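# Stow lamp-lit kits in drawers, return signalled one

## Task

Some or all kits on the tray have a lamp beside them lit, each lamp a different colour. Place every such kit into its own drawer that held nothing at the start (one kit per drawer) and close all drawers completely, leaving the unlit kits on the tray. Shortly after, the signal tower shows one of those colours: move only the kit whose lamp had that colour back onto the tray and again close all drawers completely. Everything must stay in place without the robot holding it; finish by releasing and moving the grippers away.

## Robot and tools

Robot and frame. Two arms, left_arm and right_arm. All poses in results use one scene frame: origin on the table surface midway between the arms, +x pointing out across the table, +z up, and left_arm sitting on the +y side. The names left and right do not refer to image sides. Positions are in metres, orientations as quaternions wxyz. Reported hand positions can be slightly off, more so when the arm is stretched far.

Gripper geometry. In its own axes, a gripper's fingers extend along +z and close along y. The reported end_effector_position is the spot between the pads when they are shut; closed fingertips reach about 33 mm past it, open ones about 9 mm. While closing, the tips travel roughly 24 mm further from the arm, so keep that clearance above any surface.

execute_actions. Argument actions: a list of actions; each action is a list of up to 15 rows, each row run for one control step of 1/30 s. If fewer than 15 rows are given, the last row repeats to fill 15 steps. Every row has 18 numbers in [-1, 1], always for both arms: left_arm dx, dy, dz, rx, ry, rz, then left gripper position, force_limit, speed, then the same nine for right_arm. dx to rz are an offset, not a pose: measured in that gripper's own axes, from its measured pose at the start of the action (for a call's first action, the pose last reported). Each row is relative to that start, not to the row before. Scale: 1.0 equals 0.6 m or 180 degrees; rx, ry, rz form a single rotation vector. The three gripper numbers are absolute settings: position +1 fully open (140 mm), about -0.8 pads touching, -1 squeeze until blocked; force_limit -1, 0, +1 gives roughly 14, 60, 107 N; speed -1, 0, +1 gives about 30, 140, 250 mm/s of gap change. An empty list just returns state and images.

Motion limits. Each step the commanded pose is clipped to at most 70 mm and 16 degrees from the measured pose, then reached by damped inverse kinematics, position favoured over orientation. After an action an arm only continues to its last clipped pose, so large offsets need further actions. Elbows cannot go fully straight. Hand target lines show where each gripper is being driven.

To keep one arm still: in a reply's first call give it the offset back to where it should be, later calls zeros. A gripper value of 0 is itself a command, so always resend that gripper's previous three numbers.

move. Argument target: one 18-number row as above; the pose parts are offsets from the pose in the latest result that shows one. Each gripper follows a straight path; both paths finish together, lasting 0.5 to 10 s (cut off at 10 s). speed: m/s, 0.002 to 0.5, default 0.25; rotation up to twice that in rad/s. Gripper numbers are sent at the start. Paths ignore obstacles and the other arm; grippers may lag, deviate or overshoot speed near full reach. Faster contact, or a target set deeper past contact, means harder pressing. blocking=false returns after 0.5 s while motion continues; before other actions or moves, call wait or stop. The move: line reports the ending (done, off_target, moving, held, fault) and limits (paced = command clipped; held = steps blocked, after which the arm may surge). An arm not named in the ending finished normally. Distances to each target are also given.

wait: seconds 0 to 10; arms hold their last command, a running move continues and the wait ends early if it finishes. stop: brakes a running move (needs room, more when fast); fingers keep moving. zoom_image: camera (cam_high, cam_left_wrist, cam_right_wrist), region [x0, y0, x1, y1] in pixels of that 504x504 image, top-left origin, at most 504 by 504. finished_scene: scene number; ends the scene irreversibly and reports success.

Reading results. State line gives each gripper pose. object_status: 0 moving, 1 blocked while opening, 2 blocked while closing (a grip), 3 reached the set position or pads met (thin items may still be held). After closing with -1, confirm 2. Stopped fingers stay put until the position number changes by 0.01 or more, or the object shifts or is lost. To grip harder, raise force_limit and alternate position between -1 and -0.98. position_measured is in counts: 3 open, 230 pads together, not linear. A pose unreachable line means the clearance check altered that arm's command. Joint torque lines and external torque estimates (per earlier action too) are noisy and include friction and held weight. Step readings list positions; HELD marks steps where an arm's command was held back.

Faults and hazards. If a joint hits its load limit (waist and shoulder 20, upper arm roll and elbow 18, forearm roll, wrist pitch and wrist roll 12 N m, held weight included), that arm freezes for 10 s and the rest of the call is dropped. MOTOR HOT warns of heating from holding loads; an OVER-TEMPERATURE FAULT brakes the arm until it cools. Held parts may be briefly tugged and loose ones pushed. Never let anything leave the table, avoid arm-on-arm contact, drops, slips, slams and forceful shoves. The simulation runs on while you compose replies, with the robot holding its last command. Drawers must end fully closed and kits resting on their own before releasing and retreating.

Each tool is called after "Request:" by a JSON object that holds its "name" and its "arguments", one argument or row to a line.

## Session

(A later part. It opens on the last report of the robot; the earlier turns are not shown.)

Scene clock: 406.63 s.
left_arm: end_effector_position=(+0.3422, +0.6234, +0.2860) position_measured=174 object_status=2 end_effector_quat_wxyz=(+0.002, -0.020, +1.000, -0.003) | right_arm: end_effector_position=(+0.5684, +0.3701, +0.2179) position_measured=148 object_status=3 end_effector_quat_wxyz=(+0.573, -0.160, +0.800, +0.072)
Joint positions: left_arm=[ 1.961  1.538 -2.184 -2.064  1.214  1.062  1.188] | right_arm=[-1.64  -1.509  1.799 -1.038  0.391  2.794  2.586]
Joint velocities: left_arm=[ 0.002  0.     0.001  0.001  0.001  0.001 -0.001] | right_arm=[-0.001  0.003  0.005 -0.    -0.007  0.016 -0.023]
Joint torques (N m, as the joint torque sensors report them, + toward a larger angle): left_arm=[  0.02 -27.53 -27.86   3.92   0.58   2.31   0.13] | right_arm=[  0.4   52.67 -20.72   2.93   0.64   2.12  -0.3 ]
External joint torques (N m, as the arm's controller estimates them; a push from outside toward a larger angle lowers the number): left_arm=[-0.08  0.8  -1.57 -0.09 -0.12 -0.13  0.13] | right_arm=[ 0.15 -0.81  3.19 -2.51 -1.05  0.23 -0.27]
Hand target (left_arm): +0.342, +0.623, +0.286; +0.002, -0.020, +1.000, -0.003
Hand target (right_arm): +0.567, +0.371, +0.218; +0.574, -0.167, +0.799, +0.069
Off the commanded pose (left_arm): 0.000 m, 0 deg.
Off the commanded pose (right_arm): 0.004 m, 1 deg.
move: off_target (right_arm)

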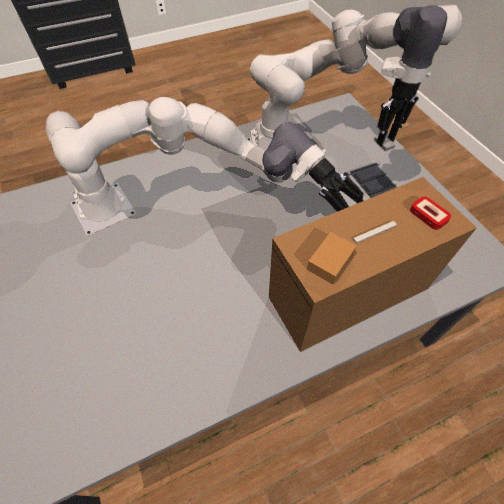

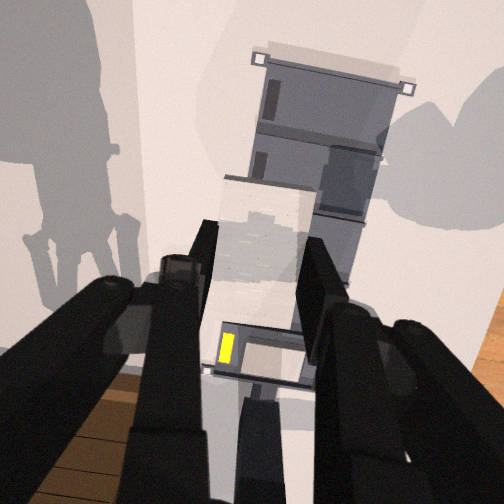

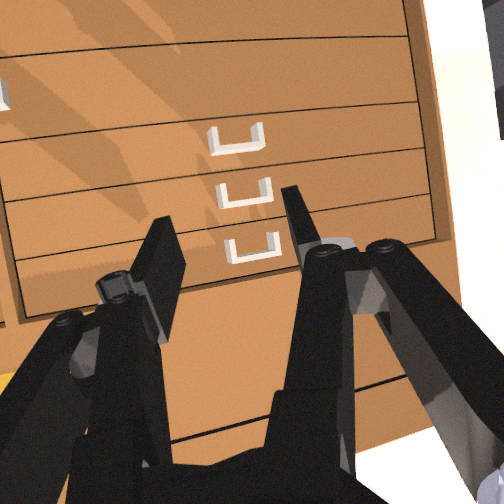

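Request:
{"name": "move", "arguments": {
  "target": [0,0,0,0,0,0,-1,0,0,0.012,0.015,0.03,-0.016,0,-0.005,-0.15,0,0],
  "speed": 0.04
}}

Request:
{"name": "move", "arguments": {
  "target": [0,0,0,0,0,0,-1,0,0,0,0,0.022,0,0,0,-0.15,0,0],
  "speed": 0.02
}}

Scene clock: 409.67 s.
left_arm: end_effector_position=(+0.3422, +0.6234, +0.2860) position_measured=174 object_status=2 end_effector_quat_wxyz=(+0.002, -0.020, +1.000, -0.003) | right_arm: end_effector_position=(+0.5806, +0.3818, +0.2068) position_measured=148 object_status=3 end_effector_quat_wxyz=(+0.570, -0.176, +0.798, +0.089)
Joint positions: left_arm=[ 1.961  1.538 -2.184 -2.064  1.214  1.062  1.188] | right_arm=[-1.726 -1.529  1.822 -0.932  0.39   2.822  2.577]
Joint velocities: left_arm=[ 0.    -0.001 -0.     0.001  0.    -0.001  0.001] | right_arm=[-0.003  0.001  0.001  0.018  0.001  0.003 -0.   ]
Joint torques (N m, as the joint torque sensors report them, + toward a larger angle): left_arm=[  0.24 -26.87 -27.62   3.74   0.54   2.46   0.08] | right_arm=[ -1.98  52.62 -18.72   6.47   1.     2.06  -0.24]
External joint torques (N m, as the arm's controller estimates them; a push from outside toward a larger angle lowers the number): left_arm=[ 0.21  1.46 -1.36 -0.27 -0.15  0.02  0.08] | right_arm=[-2.1  -2.66  3.05  0.71 -0.77  0.14 -0.21]
Hand target (left_arm): +0.342, +0.623, +0.286; +0.002, -0.020, +1.000, -0.003
Hand target (right_arm): +0.580, +0.383, +0.205; +0.570, -0.181, +0.797, +0.088
Off the commanded pose (left_arm): 0.000 m, 0 deg.
Off the commanded pose (right_arm): 0.003 m, 1 deg.
move: done

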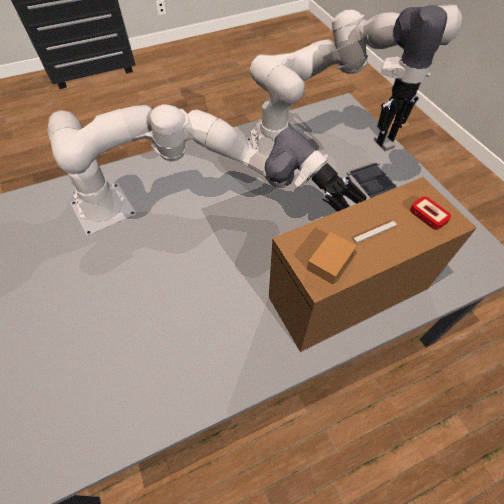

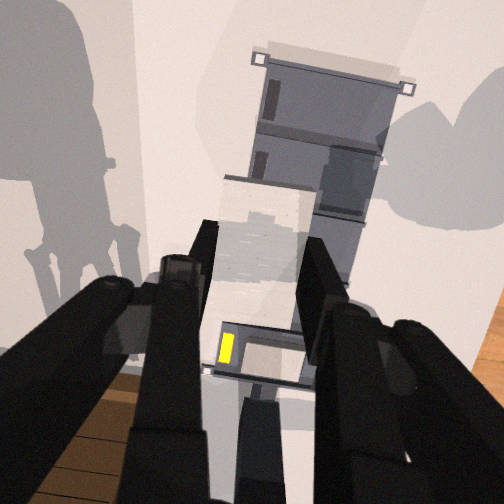

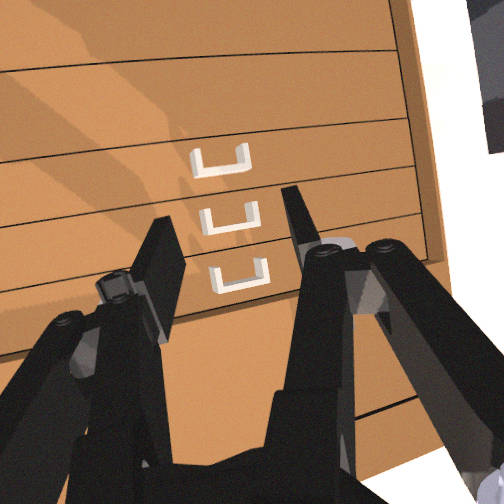

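Scene clock: 410.57 s.
left_arm: end_effector_position=(+0.3422, +0.6234, +0.2860) position_measured=174 object_status=2 end_effector_quat_wxyz=(+0.002, -0.020, +1.000, -0.003) | right_arm: end_effector_position=(+0.5854, +0.3925, +0.2050) position_measured=148 object_status=3 end_effector_quat_wxyz=(+0.571, -0.183, +0.795, +0.092)
Joint positions: left_arm=[ 1.961  1.538 -2.184 -2.064  1.214  1.062  1.188] | right_arm=[-1.801 -1.559  1.802 -0.795  0.39   2.779  2.592]
Joint velocities: left_arm=[-0.     0.002  0.001  0.001  0.001  0.002 -0.   ] | right_arm=[-0.016 -0.009 -0.016  0.04  -0.002 -0.035  0.021]
Joint torques (N m, as the joint torque sensors report them, + toward a larger angle): left_arm=[  0.95 -28.42 -28.34   4.38   0.47   2.3    0.25] | right_arm=[ -5.84  53.08 -18.2    4.8    1.59   1.63   0.4 ]
External joint torques (N m, as the arm's controller estimates them; a push from outside toward a larger angle lowers the number): left_arm=[ 0.94 -0.13 -2.09  0.39 -0.22 -0.15  0.25] | right_arm=[-6.11 -3.75  0.88 -0.54 -0.08 -0.26  0.44]
Hand target (left_arm): +0.342, +0.623, +0.286; +0.002, -0.020, +1.000, -0.003
Hand target (right_arm): +0.592, +0.387, +0.203; +0.571, -0.176, +0.797, +0.089
Off the commanded pose (left_arm): 0.000 m, 0 deg.
Off the commanded pose (right_arm): 0.010 m, 1 deg.
move: off_target (right_arm)

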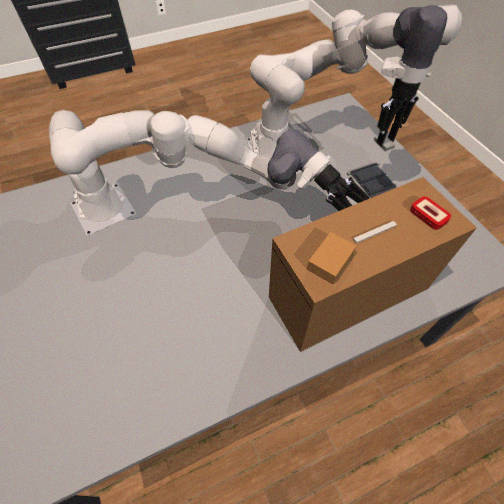

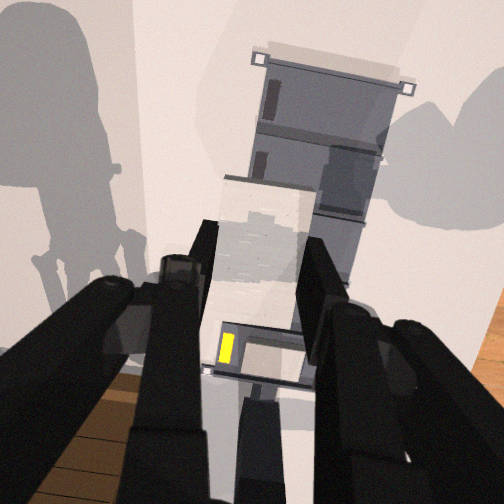

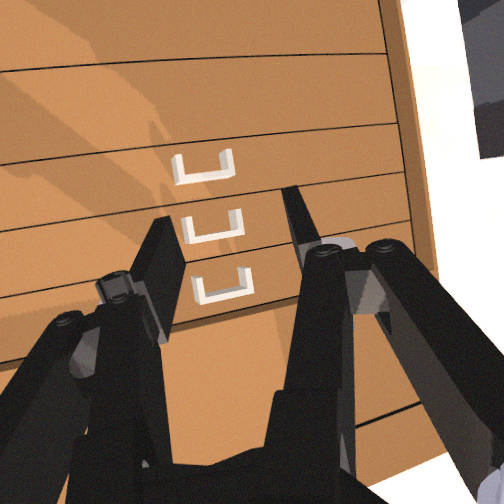

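Request:
{"name": "execute_actions", "arguments": {
  "actions": []
}}

Request:
{"name": "move", "arguments": {
  "target": [0,0,0,0,0,0,-1,0,0,0,-0.013,-0.012,0,0,0,-0.3,0,0],
  "speed": 0.04
}}

Scene clock: 424.40 s.
left_arm: end_effector_position=(+0.3422, +0.6234, +0.2860) position_measured=174 object_status=2 end_effector_quat_wxyz=(+0.002, -0.020, +1.000, -0.003) | right_arm: end_effector_position=(+0.5854, +0.3926, +0.2051) position_measured=148 object_status=3 end_effector_quat_wxyz=(+0.570, -0.181, +0.796, +0.092)
Joint positions: left_arm=[ 1.961  1.538 -2.184 -2.064  1.214  1.062  1.188] | right_arm=[-1.803 -1.559  1.801 -0.791  0.39   2.775  2.597]
Joint velocities: left_arm=[-0.001  0.001 -0.001 -0.    -0.001 -0.001 -0.001] | right_arm=[ 0.     0.    -0.001  0.     0.     0.001  0.002]
Joint torques (N m, as the joint torque sensors report them, + toward a larger angle): left_arm=[  0.88 -27.75 -27.88   4.19   0.56   2.36   0.1 ] | right_arm=[ -5.41  53.1  -18.94   4.56   1.54   1.34   0.38]
External joint torques (N m, as the arm's controller estimates them; a push from outside toward a larger angle lowers the number): left_arm=[ 0.82  0.5  -1.61  0.19 -0.12 -0.08  0.1 ] | right_arm=[-5.45 -4.06  0.22 -0.74 -0.12 -0.54  0.41]
Hand target (left_arm): +0.342, +0.623, +0.286; +0.002, -0.020, +1.000, -0.003
Hand target (right_arm): +0.592, +0.387, +0.203; +0.571, -0.176, +0.797, +0.089
Off the commanded pose (left_arm): 0.000 m, 0 deg.
Off the commanded pose (right_arm): 0.010 m, 1 deg.

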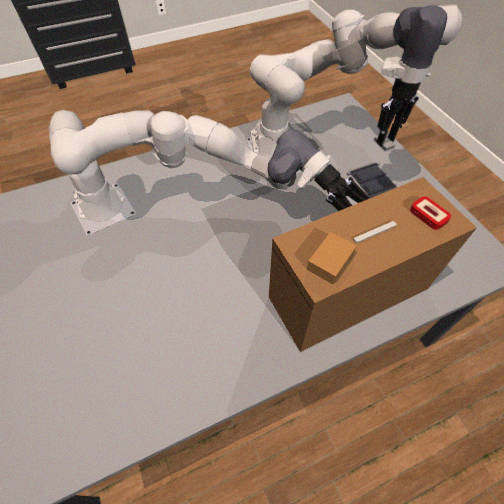

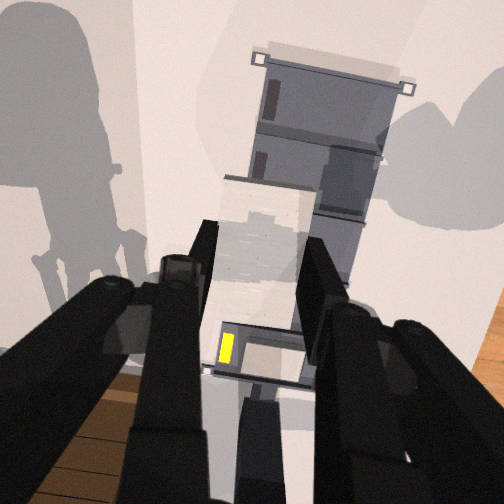

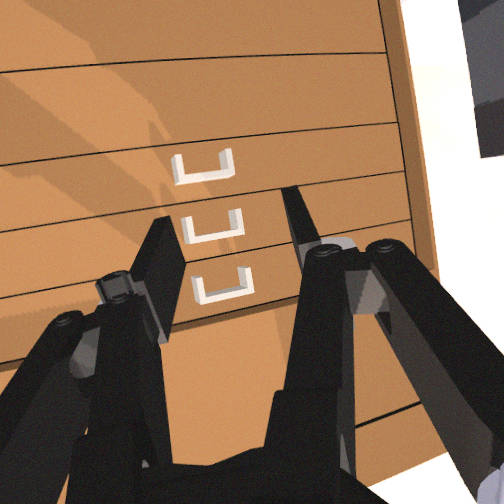

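Scene clock: 425.20 s.
left_arm: end_effector_position=(+0.3422, +0.6234, +0.2860) position_measured=174 object_status=2 end_effector_quat_wxyz=(+0.002, -0.020, +1.000, -0.003) | right_arm: end_effector_position=(+0.5835, +0.3811, +0.2068) position_measured=167 object_status=3 end_effector_quat_wxyz=(+0.569, -0.175, +0.798, +0.093)
Joint positions: left_arm=[ 1.961  1.538 -2.184 -2.064  1.214  1.062  1.188] | right_arm=[-1.733 -1.527  1.829 -0.932  0.393  2.834  2.574]
Joint velocities: left_arm=[-0.001  0.     0.001  0.     0.    -0.001  0.   ] | right_arm=[ 0.002  0.004  0.007 -0.01  -0.     0.024 -0.016]
Joint torques (N m, as the joint torque sensors report them, + toward a larger angle): left_arm=[  0.88 -27.54 -27.31   4.65   0.69   2.42   0.12] | right_arm=[  0.79  55.18 -18.37   4.34   1.03   2.06  -0.34]
External joint torques (N m, as the arm's controller estimates them; a push from outside toward a larger angle lowers the number): left_arm=[ 0.9   0.82 -1.04  0.71  0.   -0.03  0.12] | right_arm=[ 0.75  0.07  3.26 -1.59 -0.75  0.13 -0.31]
Hand target (left_arm): +0.342, +0.623, +0.286; +0.002, -0.020, +1.000, -0.003
Hand target (right_arm): +0.582, +0.383, +0.207; +0.570, -0.181, +0.796, +0.092
Off the commanded pose (left_arm): 0.000 m, 0 deg.
Off the commanded pose (right_arm): 0.002 m, 1 deg.
move: done

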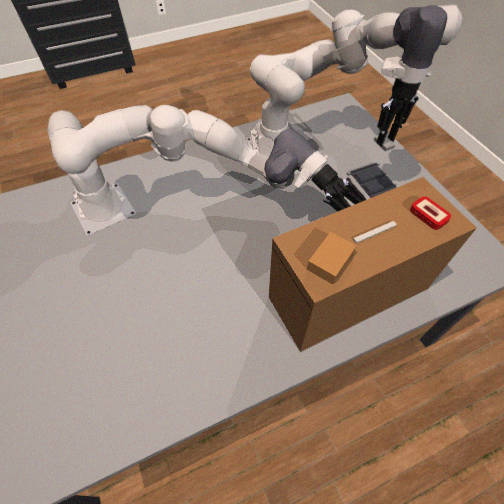

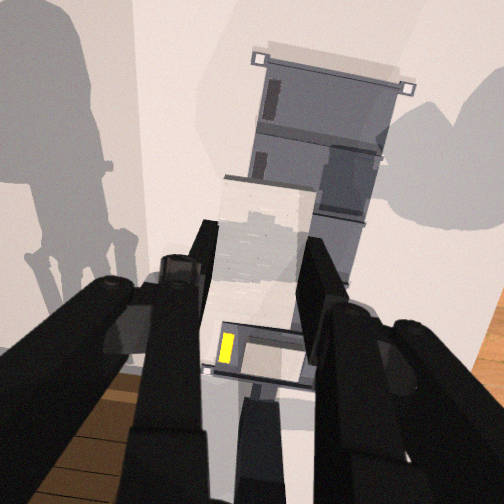

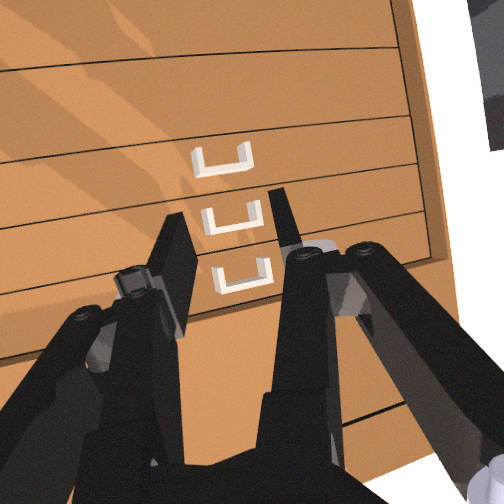

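Request:
{"name": "move", "arguments": {
  "target": [0,0,0,0,0,0,-1,0,0,0.004,0,0.016,0,0,0,-0.3,0,0],
  "speed": 0.03
}}

Request:
{"name": "move", "arguments": {
  "target": [0,0,0,0,0,0,-1,0,0,0,0,0,0,0,0,-1,0.6,0]
}}

Scene clock: 427.33 s.
left_arm: end_effector_position=(+0.3422, +0.6234, +0.2860) position_measured=174 object_status=2 end_effector_quat_wxyz=(+0.002, -0.020, +1.000, -0.003) | right_arm: end_effector_position=(+0.5866, +0.3885, +0.2035) position_measured=167 object_status=3 end_effector_quat_wxyz=(+0.570, -0.182, +0.796, +0.094)
Joint positions: left_arm=[ 1.961  1.538 -2.184 -2.064  1.214  1.062  1.188] | right_arm=[-1.781 -1.55   1.816 -0.845  0.393  2.811  2.582]
Joint velocities: left_arm=[-0.002 -0.    -0.001 -0.    -0.     0.001  0.   ] | right_arm=[-0.011 -0.009 -0.013  0.031  0.002 -0.025  0.017]
Joint torques (N m, as the joint torque sensors report them, + toward a larger angle): left_arm=[  0.06 -27.54 -26.92   4.43   0.61   2.41   0.01] | right_arm=[ -3.5   52.8  -20.38   5.31   2.04   1.33   0.35]
External joint torques (N m, as the arm's controller estimates them; a push from outside toward a larger angle lowers the number): left_arm=[ 0.11  0.81 -0.66  0.47 -0.07 -0.03  0.01] | right_arm=[-3.47 -3.64 -0.3  -0.17  0.28 -0.57  0.38]
Hand target (left_arm): +0.342, +0.623, +0.286; +0.002, -0.020, +1.000, -0.003
Hand target (right_arm): +0.591, +0.384, +0.202; +0.570, -0.175, +0.798, +0.093
Off the commanded pose (left_arm): 0.000 m, 0 deg.
Off the commanded pose (right_arm): 0.007 m, 1 deg.
move: off_target (right_arm)

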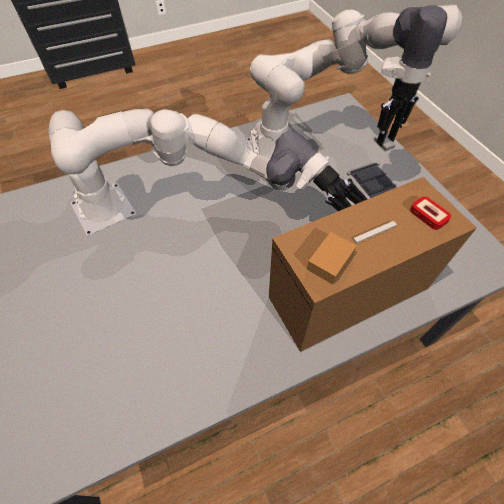

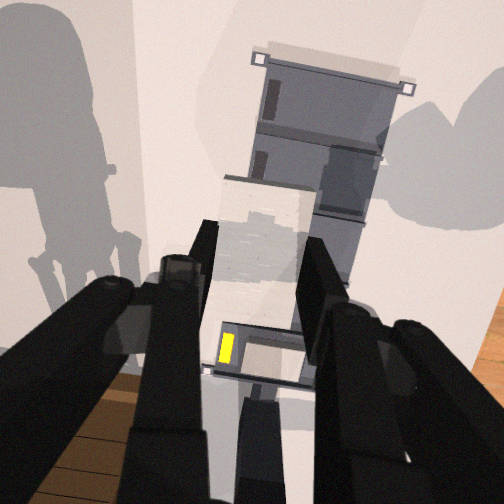

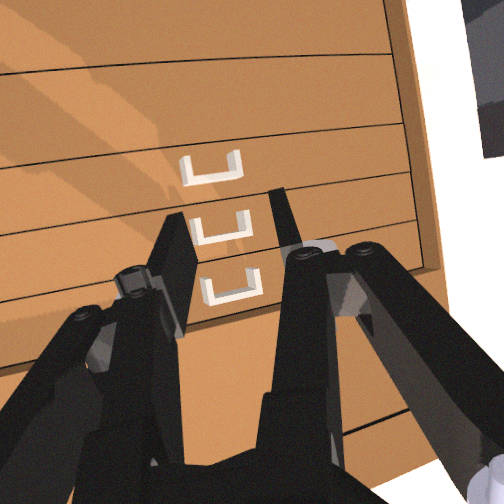

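Scene clock: 427.90 s.
left_arm: end_effector_position=(+0.3422, +0.6234, +0.2860) position_measured=174 object_status=2 end_effector_quat_wxyz=(+0.002, -0.020, +1.000, -0.003) | right_arm: end_effector_position=(+0.5931, +0.3752, +0.2065) position_measured=234 object_status=3 end_effector_quat_wxyz=(+0.568, -0.167, +0.802, +0.078)
Joint positions: left_arm=[ 1.961  1.538 -2.184 -2.064  1.214  1.062  1.188] | right_arm=[-1.766 -1.537  1.811 -0.872  0.393  2.773  2.582]
Joint velocities: left_arm=[0.001 0.    0.002 0.    0.001 0.    0.   ] | right_arm=[ 0.008  0.001 -0.    -0.008  0.     0.001  0.   ]
Joint torques (N m, as the joint torque sensors report them, + toward a larger angle): left_arm=[  0.89 -27.04 -27.27   3.84   0.64   2.28   0.06] | right_arm=[ -2.88  47.85 -15.54  10.22   2.69   8.73  -0.23]
External joint torques (N m, as the arm's controller estimates them; a push from outside toward a larger angle lowers the number): left_arm=[ 0.89  1.29 -1.05 -0.13 -0.06 -0.16  0.06] | right_arm=[-2.9  -8.14  5.23  4.67  1.06  6.81 -0.2 ]
Hand target (left_arm): +0.342, +0.623, +0.286; +0.002, -0.020, +1.000, -0.003
Hand target (right_arm): +0.585, +0.387, +0.204; +0.570, -0.182, +0.796, +0.094
Off the commanded pose (left_arm): 0.000 m, 0 deg.
Off the commanded pose (right_arm): 0.015 m, 3 deg.
move: off_target (right_arm)

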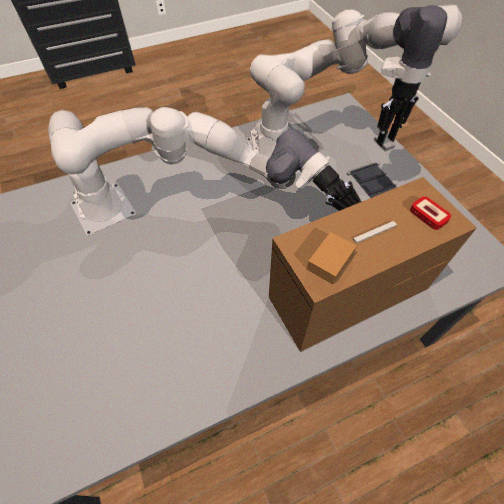

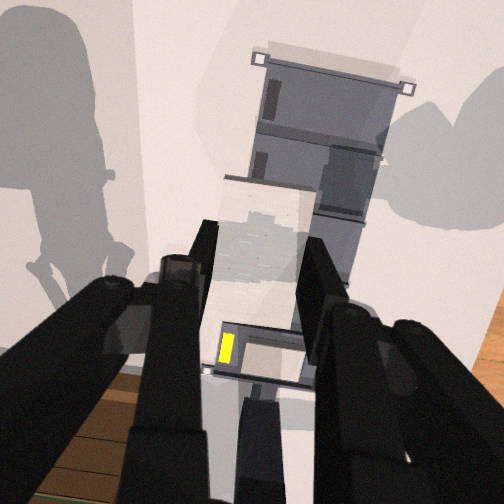

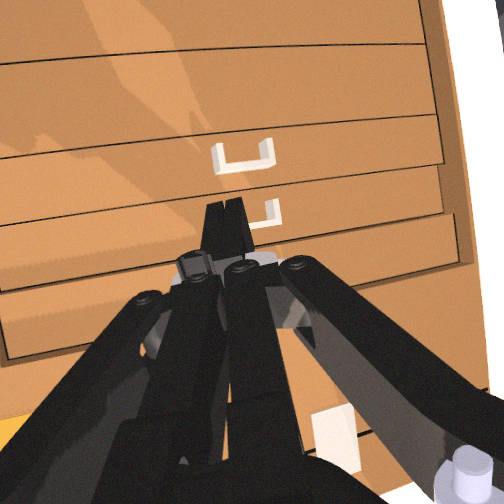

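Request:
{"name": "move", "arguments": {
  "target": [0,0,0,0,0,0,-1,0,0,0,0,-0.06,0,0,0,-0.3,0,-0.3],
  "speed": 0.06
}}

Scene clock: 435.80 s.
left_arm: end_effector_position=(+0.3422, +0.6234, +0.2860) position_measured=174 object_status=2 end_effector_quat_wxyz=(+0.002, -0.020, +1.000, -0.003) | right_arm: end_effector_position=(+0.5616, +0.3622, +0.2172) position_measured=167 object_status=3 end_effector_quat_wxyz=(+0.566, -0.161, +0.805, +0.081)
Joint positions: left_arm=[ 1.961  1.538 -2.184 -2.064  1.214  1.062  1.188] | right_arm=[-1.591 -1.468  1.837 -1.143  0.4    2.853  2.548]
Joint velocities: left_arm=[ 0.    -0.    -0.001 -0.     0.001  0.001 -0.   ] | right_arm=[ 0.     0.005  0.005 -0.021 -0.003  0.025 -0.017]
Joint torques (N m, as the joint torque sensors report them, + toward a larger angle): left_arm=[  0.17 -27.43 -27.32   4.01   0.55   2.41   0.09] | right_arm=[  0.49  51.9  -21.93   4.93   0.94   2.24  -0.29]
External joint torques (N m, as the arm's controller estimates them; a push from outside toward a larger angle lowers the number): left_arm=[ 0.25  0.98 -1.06  0.11 -0.13 -0.04  0.09] | right_arm=[ 0.03 -0.02  3.3  -1.76 -0.87  0.19 -0.26]
Hand target (left_arm): +0.342, +0.623, +0.286; +0.002, -0.020, +1.000, -0.003
Hand target (right_arm): +0.561, +0.363, +0.217; +0.566, -0.167, +0.803, +0.078
Off the commanded pose (left_arm): 0.000 m, 0 deg.
Off the commanded pose (right_arm): 0.002 m, 1 deg.
move: done

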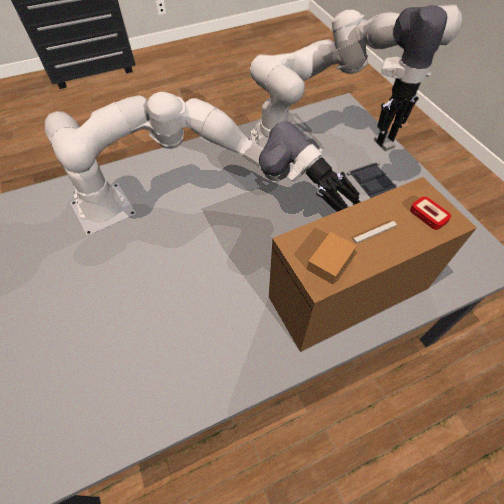

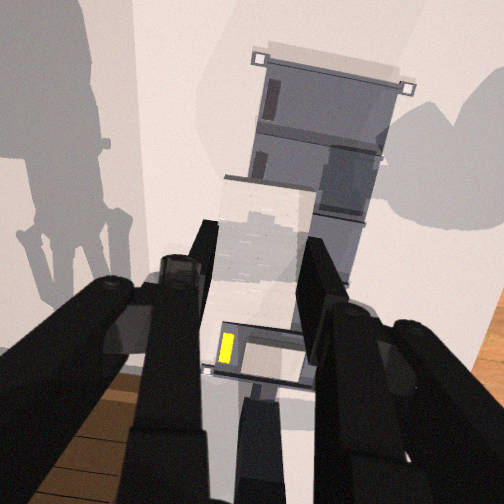

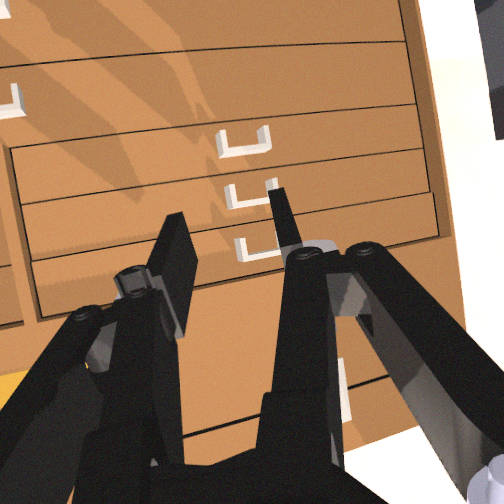

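Request:
{"name": "move", "arguments": {
  "target": [0,0.03,0.33,0,0,0,-1,0,0,0.04,-0.6,-0.45,0,0,0,-0.3,0,-0.3]
}}

Request:
{"name": "move", "arguments": {
  "target": [0,0,0.075,0,0,0,-1,0,0,0,0,0,0,0,0,-0.3,0,-0.3],
  "speed": 0.03
}}

Scene clock: 441.63 s.
left_arm: end_effector_position=(+0.3407, +0.6409, +0.0870) position_measured=174 object_status=2 end_effector_quat_wxyz=(-0.003, -0.023, +1.000, -0.000) | right_arm: end_effector_position=(+0.4439, -0.0662, +0.2922) position_measured=167 object_status=3 end_effector_quat_wxyz=(+0.557, -0.158, +0.811, +0.081)
Joint positions: left_arm=[ 2.14   1.793 -1.814 -2.31   1.573  1.238  1.248] | right_arm=[-0.637 -0.712  1.343 -2.886  0.147  3.698  2.197]
Joint velocities: left_arm=[ 0.001 -0.001  0.001 -0.     0.     0.004  0.007] | right_arm=[ 0.    -0.001 -0.007 -0.002 -0.025  0.002 -0.003]
Joint torques (N m, as the joint torque sensors report them, + toward a larger angle): left_arm=[  2.26 -23.22 -28.46  -2.62   1.78   2.92   0.28] | right_arm=[  0.87   6.22 -15.91  12.28   1.28   2.97  -0.06]
External joint torques (N m, as the arm's controller estimates them; a push from outside toward a larger angle lowers the number): left_arm=[ 2.26  1.21 -0.32 -0.33  1.02  0.51  0.28] | right_arm=[ 0.9  -0.41 -1.67 -1.5  -1.06  0.32 -0.03]
Hand target (left_arm): +0.342, +0.641, +0.087; -0.000, -0.021, +1.000, +0.001
Hand target (right_arm): +0.443, -0.066, +0.292; +0.557, -0.164, +0.810, +0.079
Off the commanded pose (left_arm): 0.002 m, 1 deg.
Off the commanded pose (right_arm): 0.015 m, 1 deg.
joint sent to its limit (left arm) — the command would take joint 2 (shoulder) past its upper limit, so that joint was sent only as far as its limit.
move: off_target (right_arm)

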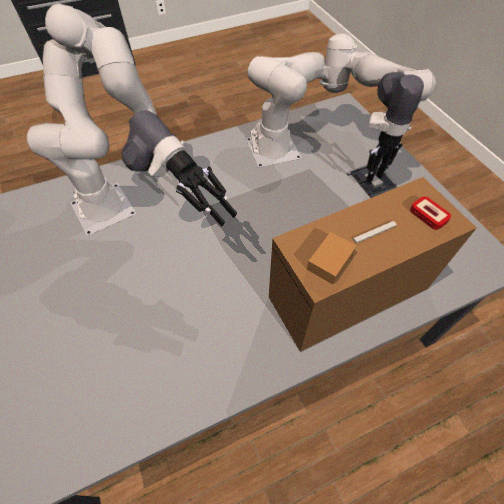

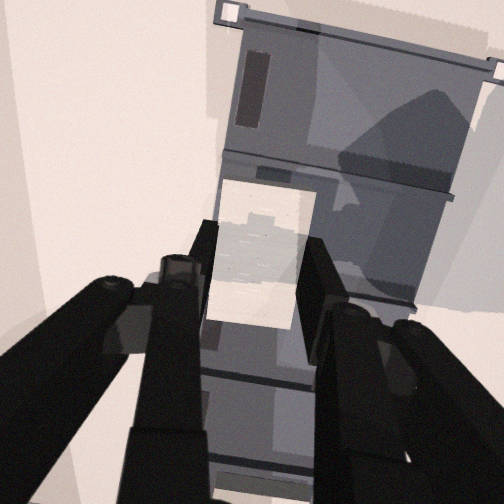

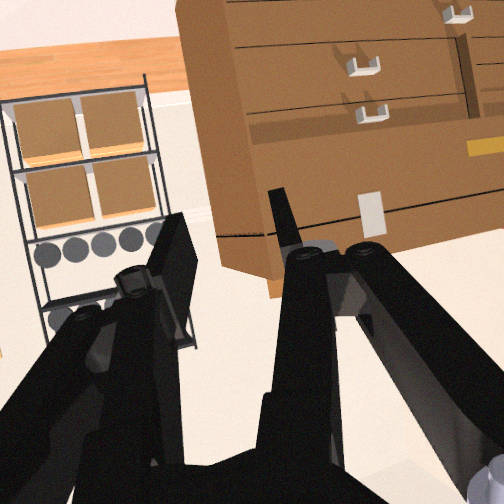

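Scene clock: 443.37 s.
left_arm: end_effector_position=(+0.3432, +0.6421, +0.0539) position_measured=174 object_status=2 end_effector_quat_wxyz=(+0.005, -0.025, +1.000, +0.002) | right_arm: end_effector_position=(+0.4439, -0.0662, +0.2922) position_measured=167 object_status=3 end_effector_quat_wxyz=(+0.557, -0.158, +0.811, +0.081)
Joint positions: left_arm=[ 2.181  1.792 -1.726 -2.337  1.634  1.315  1.258] | right_arm=[-0.637 -0.712  1.343 -2.886  0.147  3.698  2.197]
Joint velocities: left_arm=[ 0.004 -0.004  0.001 -0.001  0.005  0.015  0.003] | right_arm=[-0.     0.    -0.001 -0.003 -0.001 -0.     0.   ]
Joint torques (N m, as the joint torque sensors report them, + toward a larger angle): left_arm=[  0.05 -21.86 -14.82  -1.39   3.36   2.48   0.34] | right_arm=[ -0.3    6.97 -13.28  13.69   2.33   2.51   0.09]
External joint torques (N m, as the arm's controller estimates them; a push from outside toward a larger angle lowers the number): left_arm=[ 0.03  1.42 13.55  1.6   2.56  0.03  0.34] | right_arm=[-0.22  0.28  0.99 -0.01 -0.01 -0.14  0.12]
Hand target (left_arm): +0.340, +0.641, +0.042; -0.003, -0.023, +1.000, +0.001
Hand target (right_arm): +0.444, -0.066, +0.292; +0.557, -0.158, +0.811, +0.081
Off the commanded pose (left_arm): 0.012 m, 1 deg.
Off the commanded pose (right_arm): 0.000 m, 0 deg.
move: off_target (left_arm)

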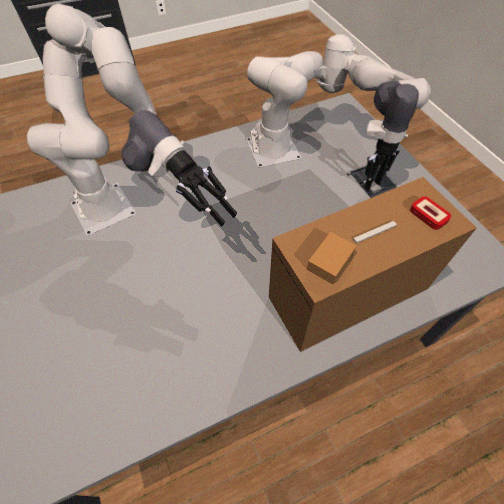

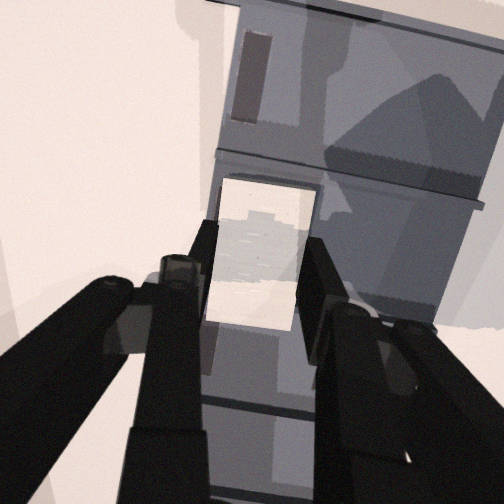

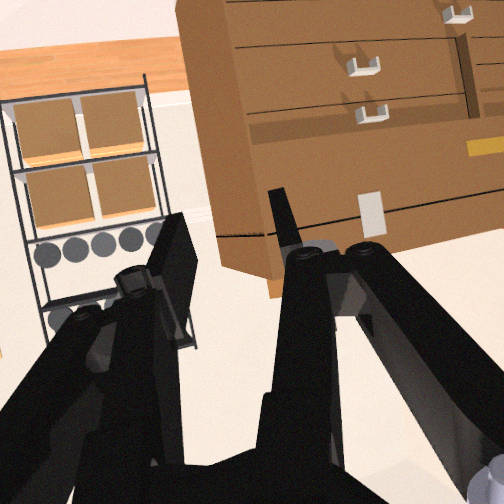

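Request:
{"name": "move", "arguments": {
  "target": [0,0,-0.03,0,0,0,-1,0,0,0,0,0,0,0,0,-0.3,0,-0.3],
  "speed": 0.05
}}

Request:
{"name": "move", "arguments": {
  "target": [0.012,0.065,0,0,0,0,-1,0,0,0,0,0,0,0,0,-0.3,0,-0.3],
  "speed": 0.05
}}

Request:
{"name": "move", "arguments": {
  "target": [0,0,0.032,0,0,0,-1,0,0,0,0,0,0,0,0,-0.3,0,-0.3],
  "speed": 0.03
}}

Scene clock: 446.87 s.
left_arm: end_effector_position=(+0.3437, +0.6426, +0.0712) position_measured=174 object_status=2 end_effector_quat_wxyz=(+0.007, -0.023, +1.000, +0.003) | right_arm: end_effector_position=(+0.4439, -0.0662, +0.2922) position_measured=167 object_status=3 end_effector_quat_wxyz=(+0.557, -0.158, +0.811, +0.081)
Joint positions: left_arm=[ 2.172  1.78  -1.765 -2.331  1.602  1.3    1.257] | right_arm=[-0.637 -0.712  1.343 -2.886  0.147  3.698  2.197]
Joint velocities: left_arm=[-0.     0.001 -0.     0.001 -0.011 -0.009 -0.005] | right_arm=[-0.     0.     0.    -0.001 -0.     0.     0.   ]
Joint torques (N m, as the joint torque sensors report them, + toward a larger angle): left_arm=[ -1.67 -24.65 -30.96  -0.21  -0.41   2.08  -0.14] | right_arm=[ -0.47   6.81 -13.21  13.75   2.29   2.5    0.06]
External joint torques (N m, as the arm's controller estimates them; a push from outside toward a larger angle lowers the number): left_arm=[-1.58 -1.07 -2.72  2.26 -1.2  -0.39 -0.14] | right_arm=[-0.45  0.12  1.01 -0.01 -0.03 -0.16  0.08]
Hand target (left_arm): +0.343, +0.642, +0.072; +0.005, -0.025, +1.000, +0.002
Hand target (right_arm): +0.444, -0.066, +0.292; +0.557, -0.158, +0.811, +0.081
Off the commanded pose (left_arm): 0.001 m, 0 deg.
Off the commanded pose (right_arm): 0.000 m, 0 deg.
move: done

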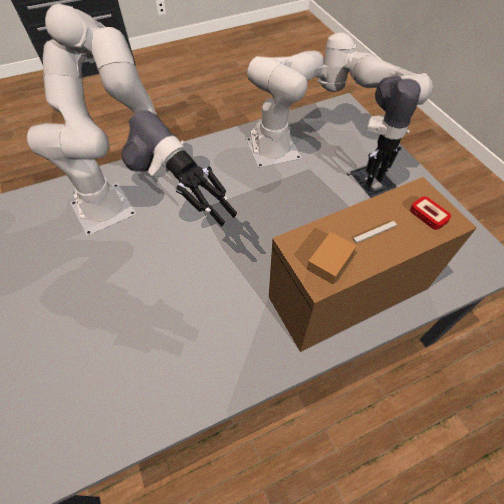

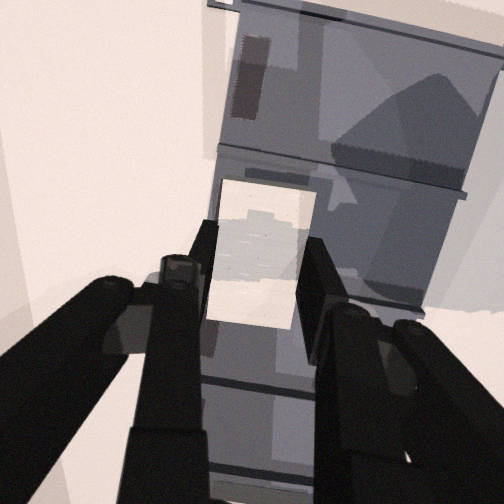

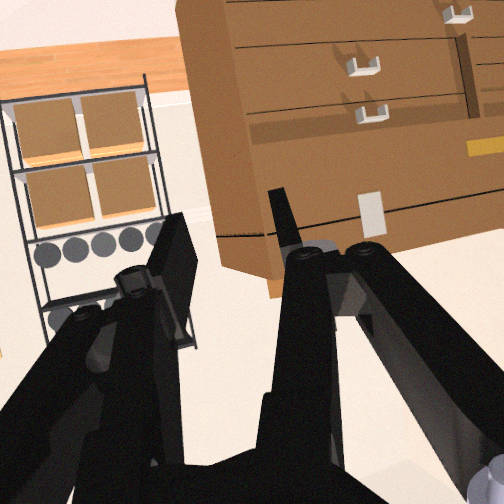

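Scene clock: 447.97 s.
left_arm: end_effector_position=(+0.3346, +0.6775, +0.0695) position_measured=174 object_status=2 end_effector_quat_wxyz=(+0.005, -0.028, +1.000, -0.000) | right_arm: end_effector_position=(+0.4439, -0.0662, +0.2922) position_measured=167 object_status=3 end_effector_quat_wxyz=(+0.557, -0.158, +0.811, +0.081)
Joint positions: left_arm=[ 2.204  1.779 -1.765 -2.28   1.608  1.299  1.329] | right_arm=[-0.637 -0.712  1.343 -2.886  0.147  3.698  2.197]
Joint velocities: left_arm=[-0.    -0.    -0.001 -0.001  0.    -0.     0.04 ] | right_arm=[ 0.001  0.001 -0.    -0.    -0.    -0.     0.001]
Joint torques (N m, as the joint torque sensors report them, + toward a larger angle): left_arm=[  1.61 -25.15 -30.77  -1.     1.69   2.6    0.11] | right_arm=[ -0.4    6.87 -13.13  13.7    2.3    2.5    0.04]
External joint torques (N m, as the arm's controller estimates them; a push from outside toward a larger angle lowers the number): left_arm=[ 1.74 -0.43 -1.98  1.76  0.92  0.15  0.11] | right_arm=[-0.39  0.19  1.1  -0.05 -0.02 -0.15  0.07]
Hand target (left_arm): +0.335, +0.681, +0.071; +0.007, -0.023, +1.000, +0.003
Hand target (right_arm): +0.444, -0.066, +0.292; +0.557, -0.158, +0.811, +0.081
Off the commanded pose (left_arm): 0.004 m, 1 deg.
Off the commanded pose (right_arm): 0.000 m, 0 deg.
move: off_target (left_arm)

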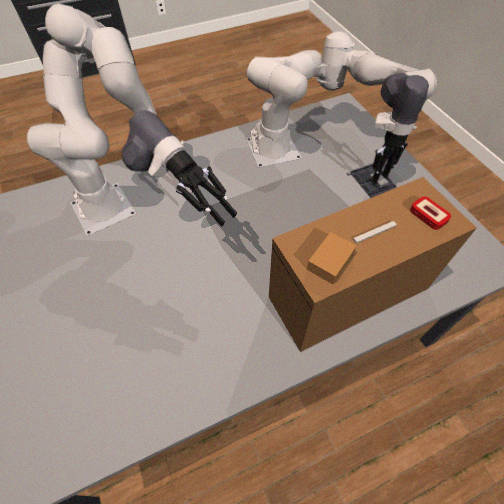

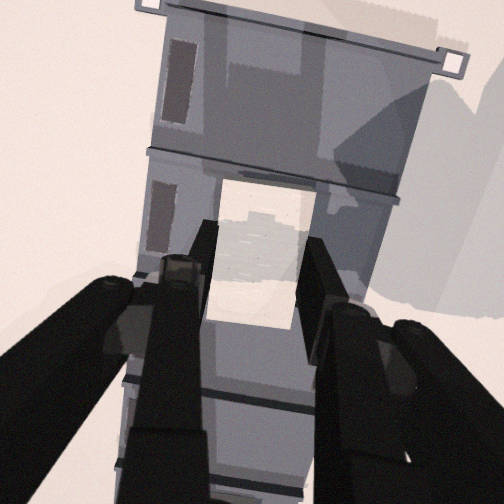

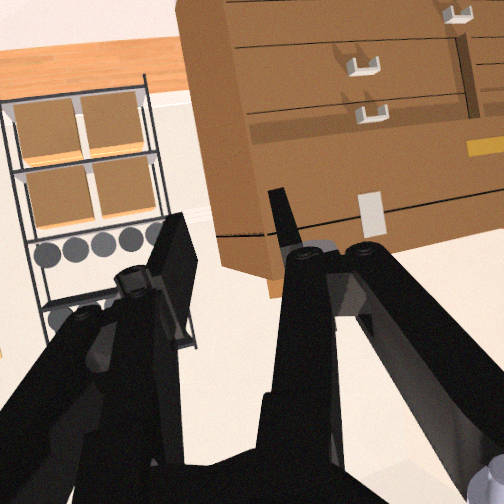

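Scene clock: 448.83 s.
left_arm: end_effector_position=(+0.3342, +0.6770, +0.0549) position_measured=174 object_status=2 end_effector_quat_wxyz=(+0.004, -0.030, +1.000, +0.000) | right_arm: end_effector_position=(+0.4439, -0.0662, +0.2922) position_measured=167 object_status=3 end_effector_quat_wxyz=(+0.557, -0.158, +0.811, +0.081)
Joint positions: left_arm=[ 2.214  1.79  -1.733 -2.288  1.636  1.314  1.33 ] | right_arm=[-0.637 -0.712  1.343 -2.886  0.147  3.698  2.197]
Joint velocities: left_arm=[ 0.001  0.001  0.001 -0.003  0.003  0.001  0.001] | right_arm=[-0.001  0.001  0.     0.001 -0.001  0.001  0.001]
Joint torques (N m, as the joint torque sensors report them, + toward a larger angle): left_arm=[  1.77 -22.15 -24.22  -2.55   2.97   3.28   0.27] | right_arm=[ -0.48   6.79 -13.31  13.58   2.3    2.5    0.08]
External joint torques (N m, as the arm's controller estimates them; a push from outside toward a larger angle lowers the number): left_arm=[1.8  2.16 4.54 0.58 2.18 0.83 0.27] | right_arm=[-0.44  0.08  0.95 -0.22 -0.03 -0.16  0.11]
Hand target (left_arm): +0.335, +0.677, +0.050; +0.005, -0.028, +1.000, +0.000
Hand target (right_arm): +0.444, -0.066, +0.292; +0.557, -0.158, +0.811, +0.081
Off the commanded pose (left_arm): 0.005 m, 0 deg.
Off the commanded pose (right_arm): 0.000 m, 0 deg.
joint sent to its limit (left arm) — the command would take joint 2 (shoulder) past its upper limit, so that joint was sent only as far as its limit.
move: off_target (left_arm)

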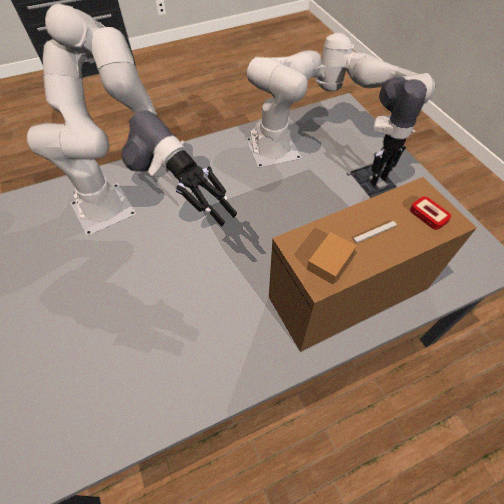

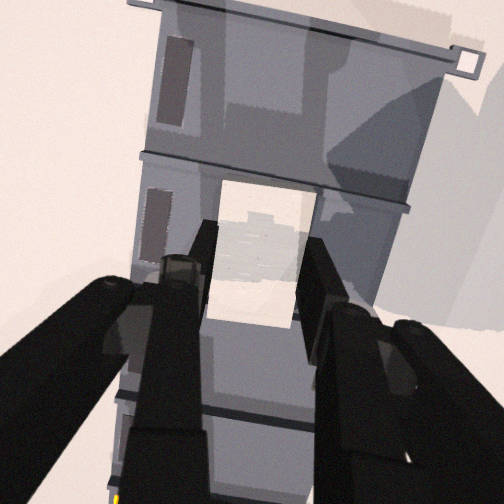

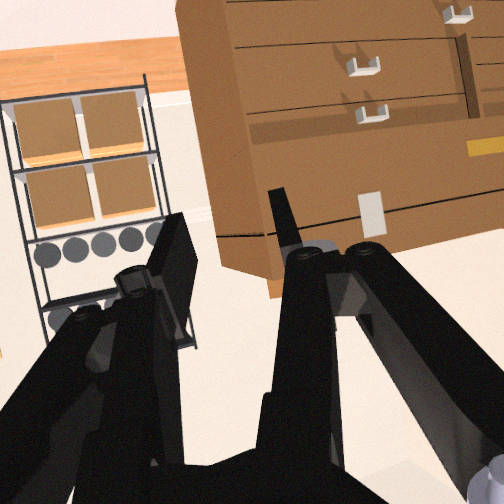

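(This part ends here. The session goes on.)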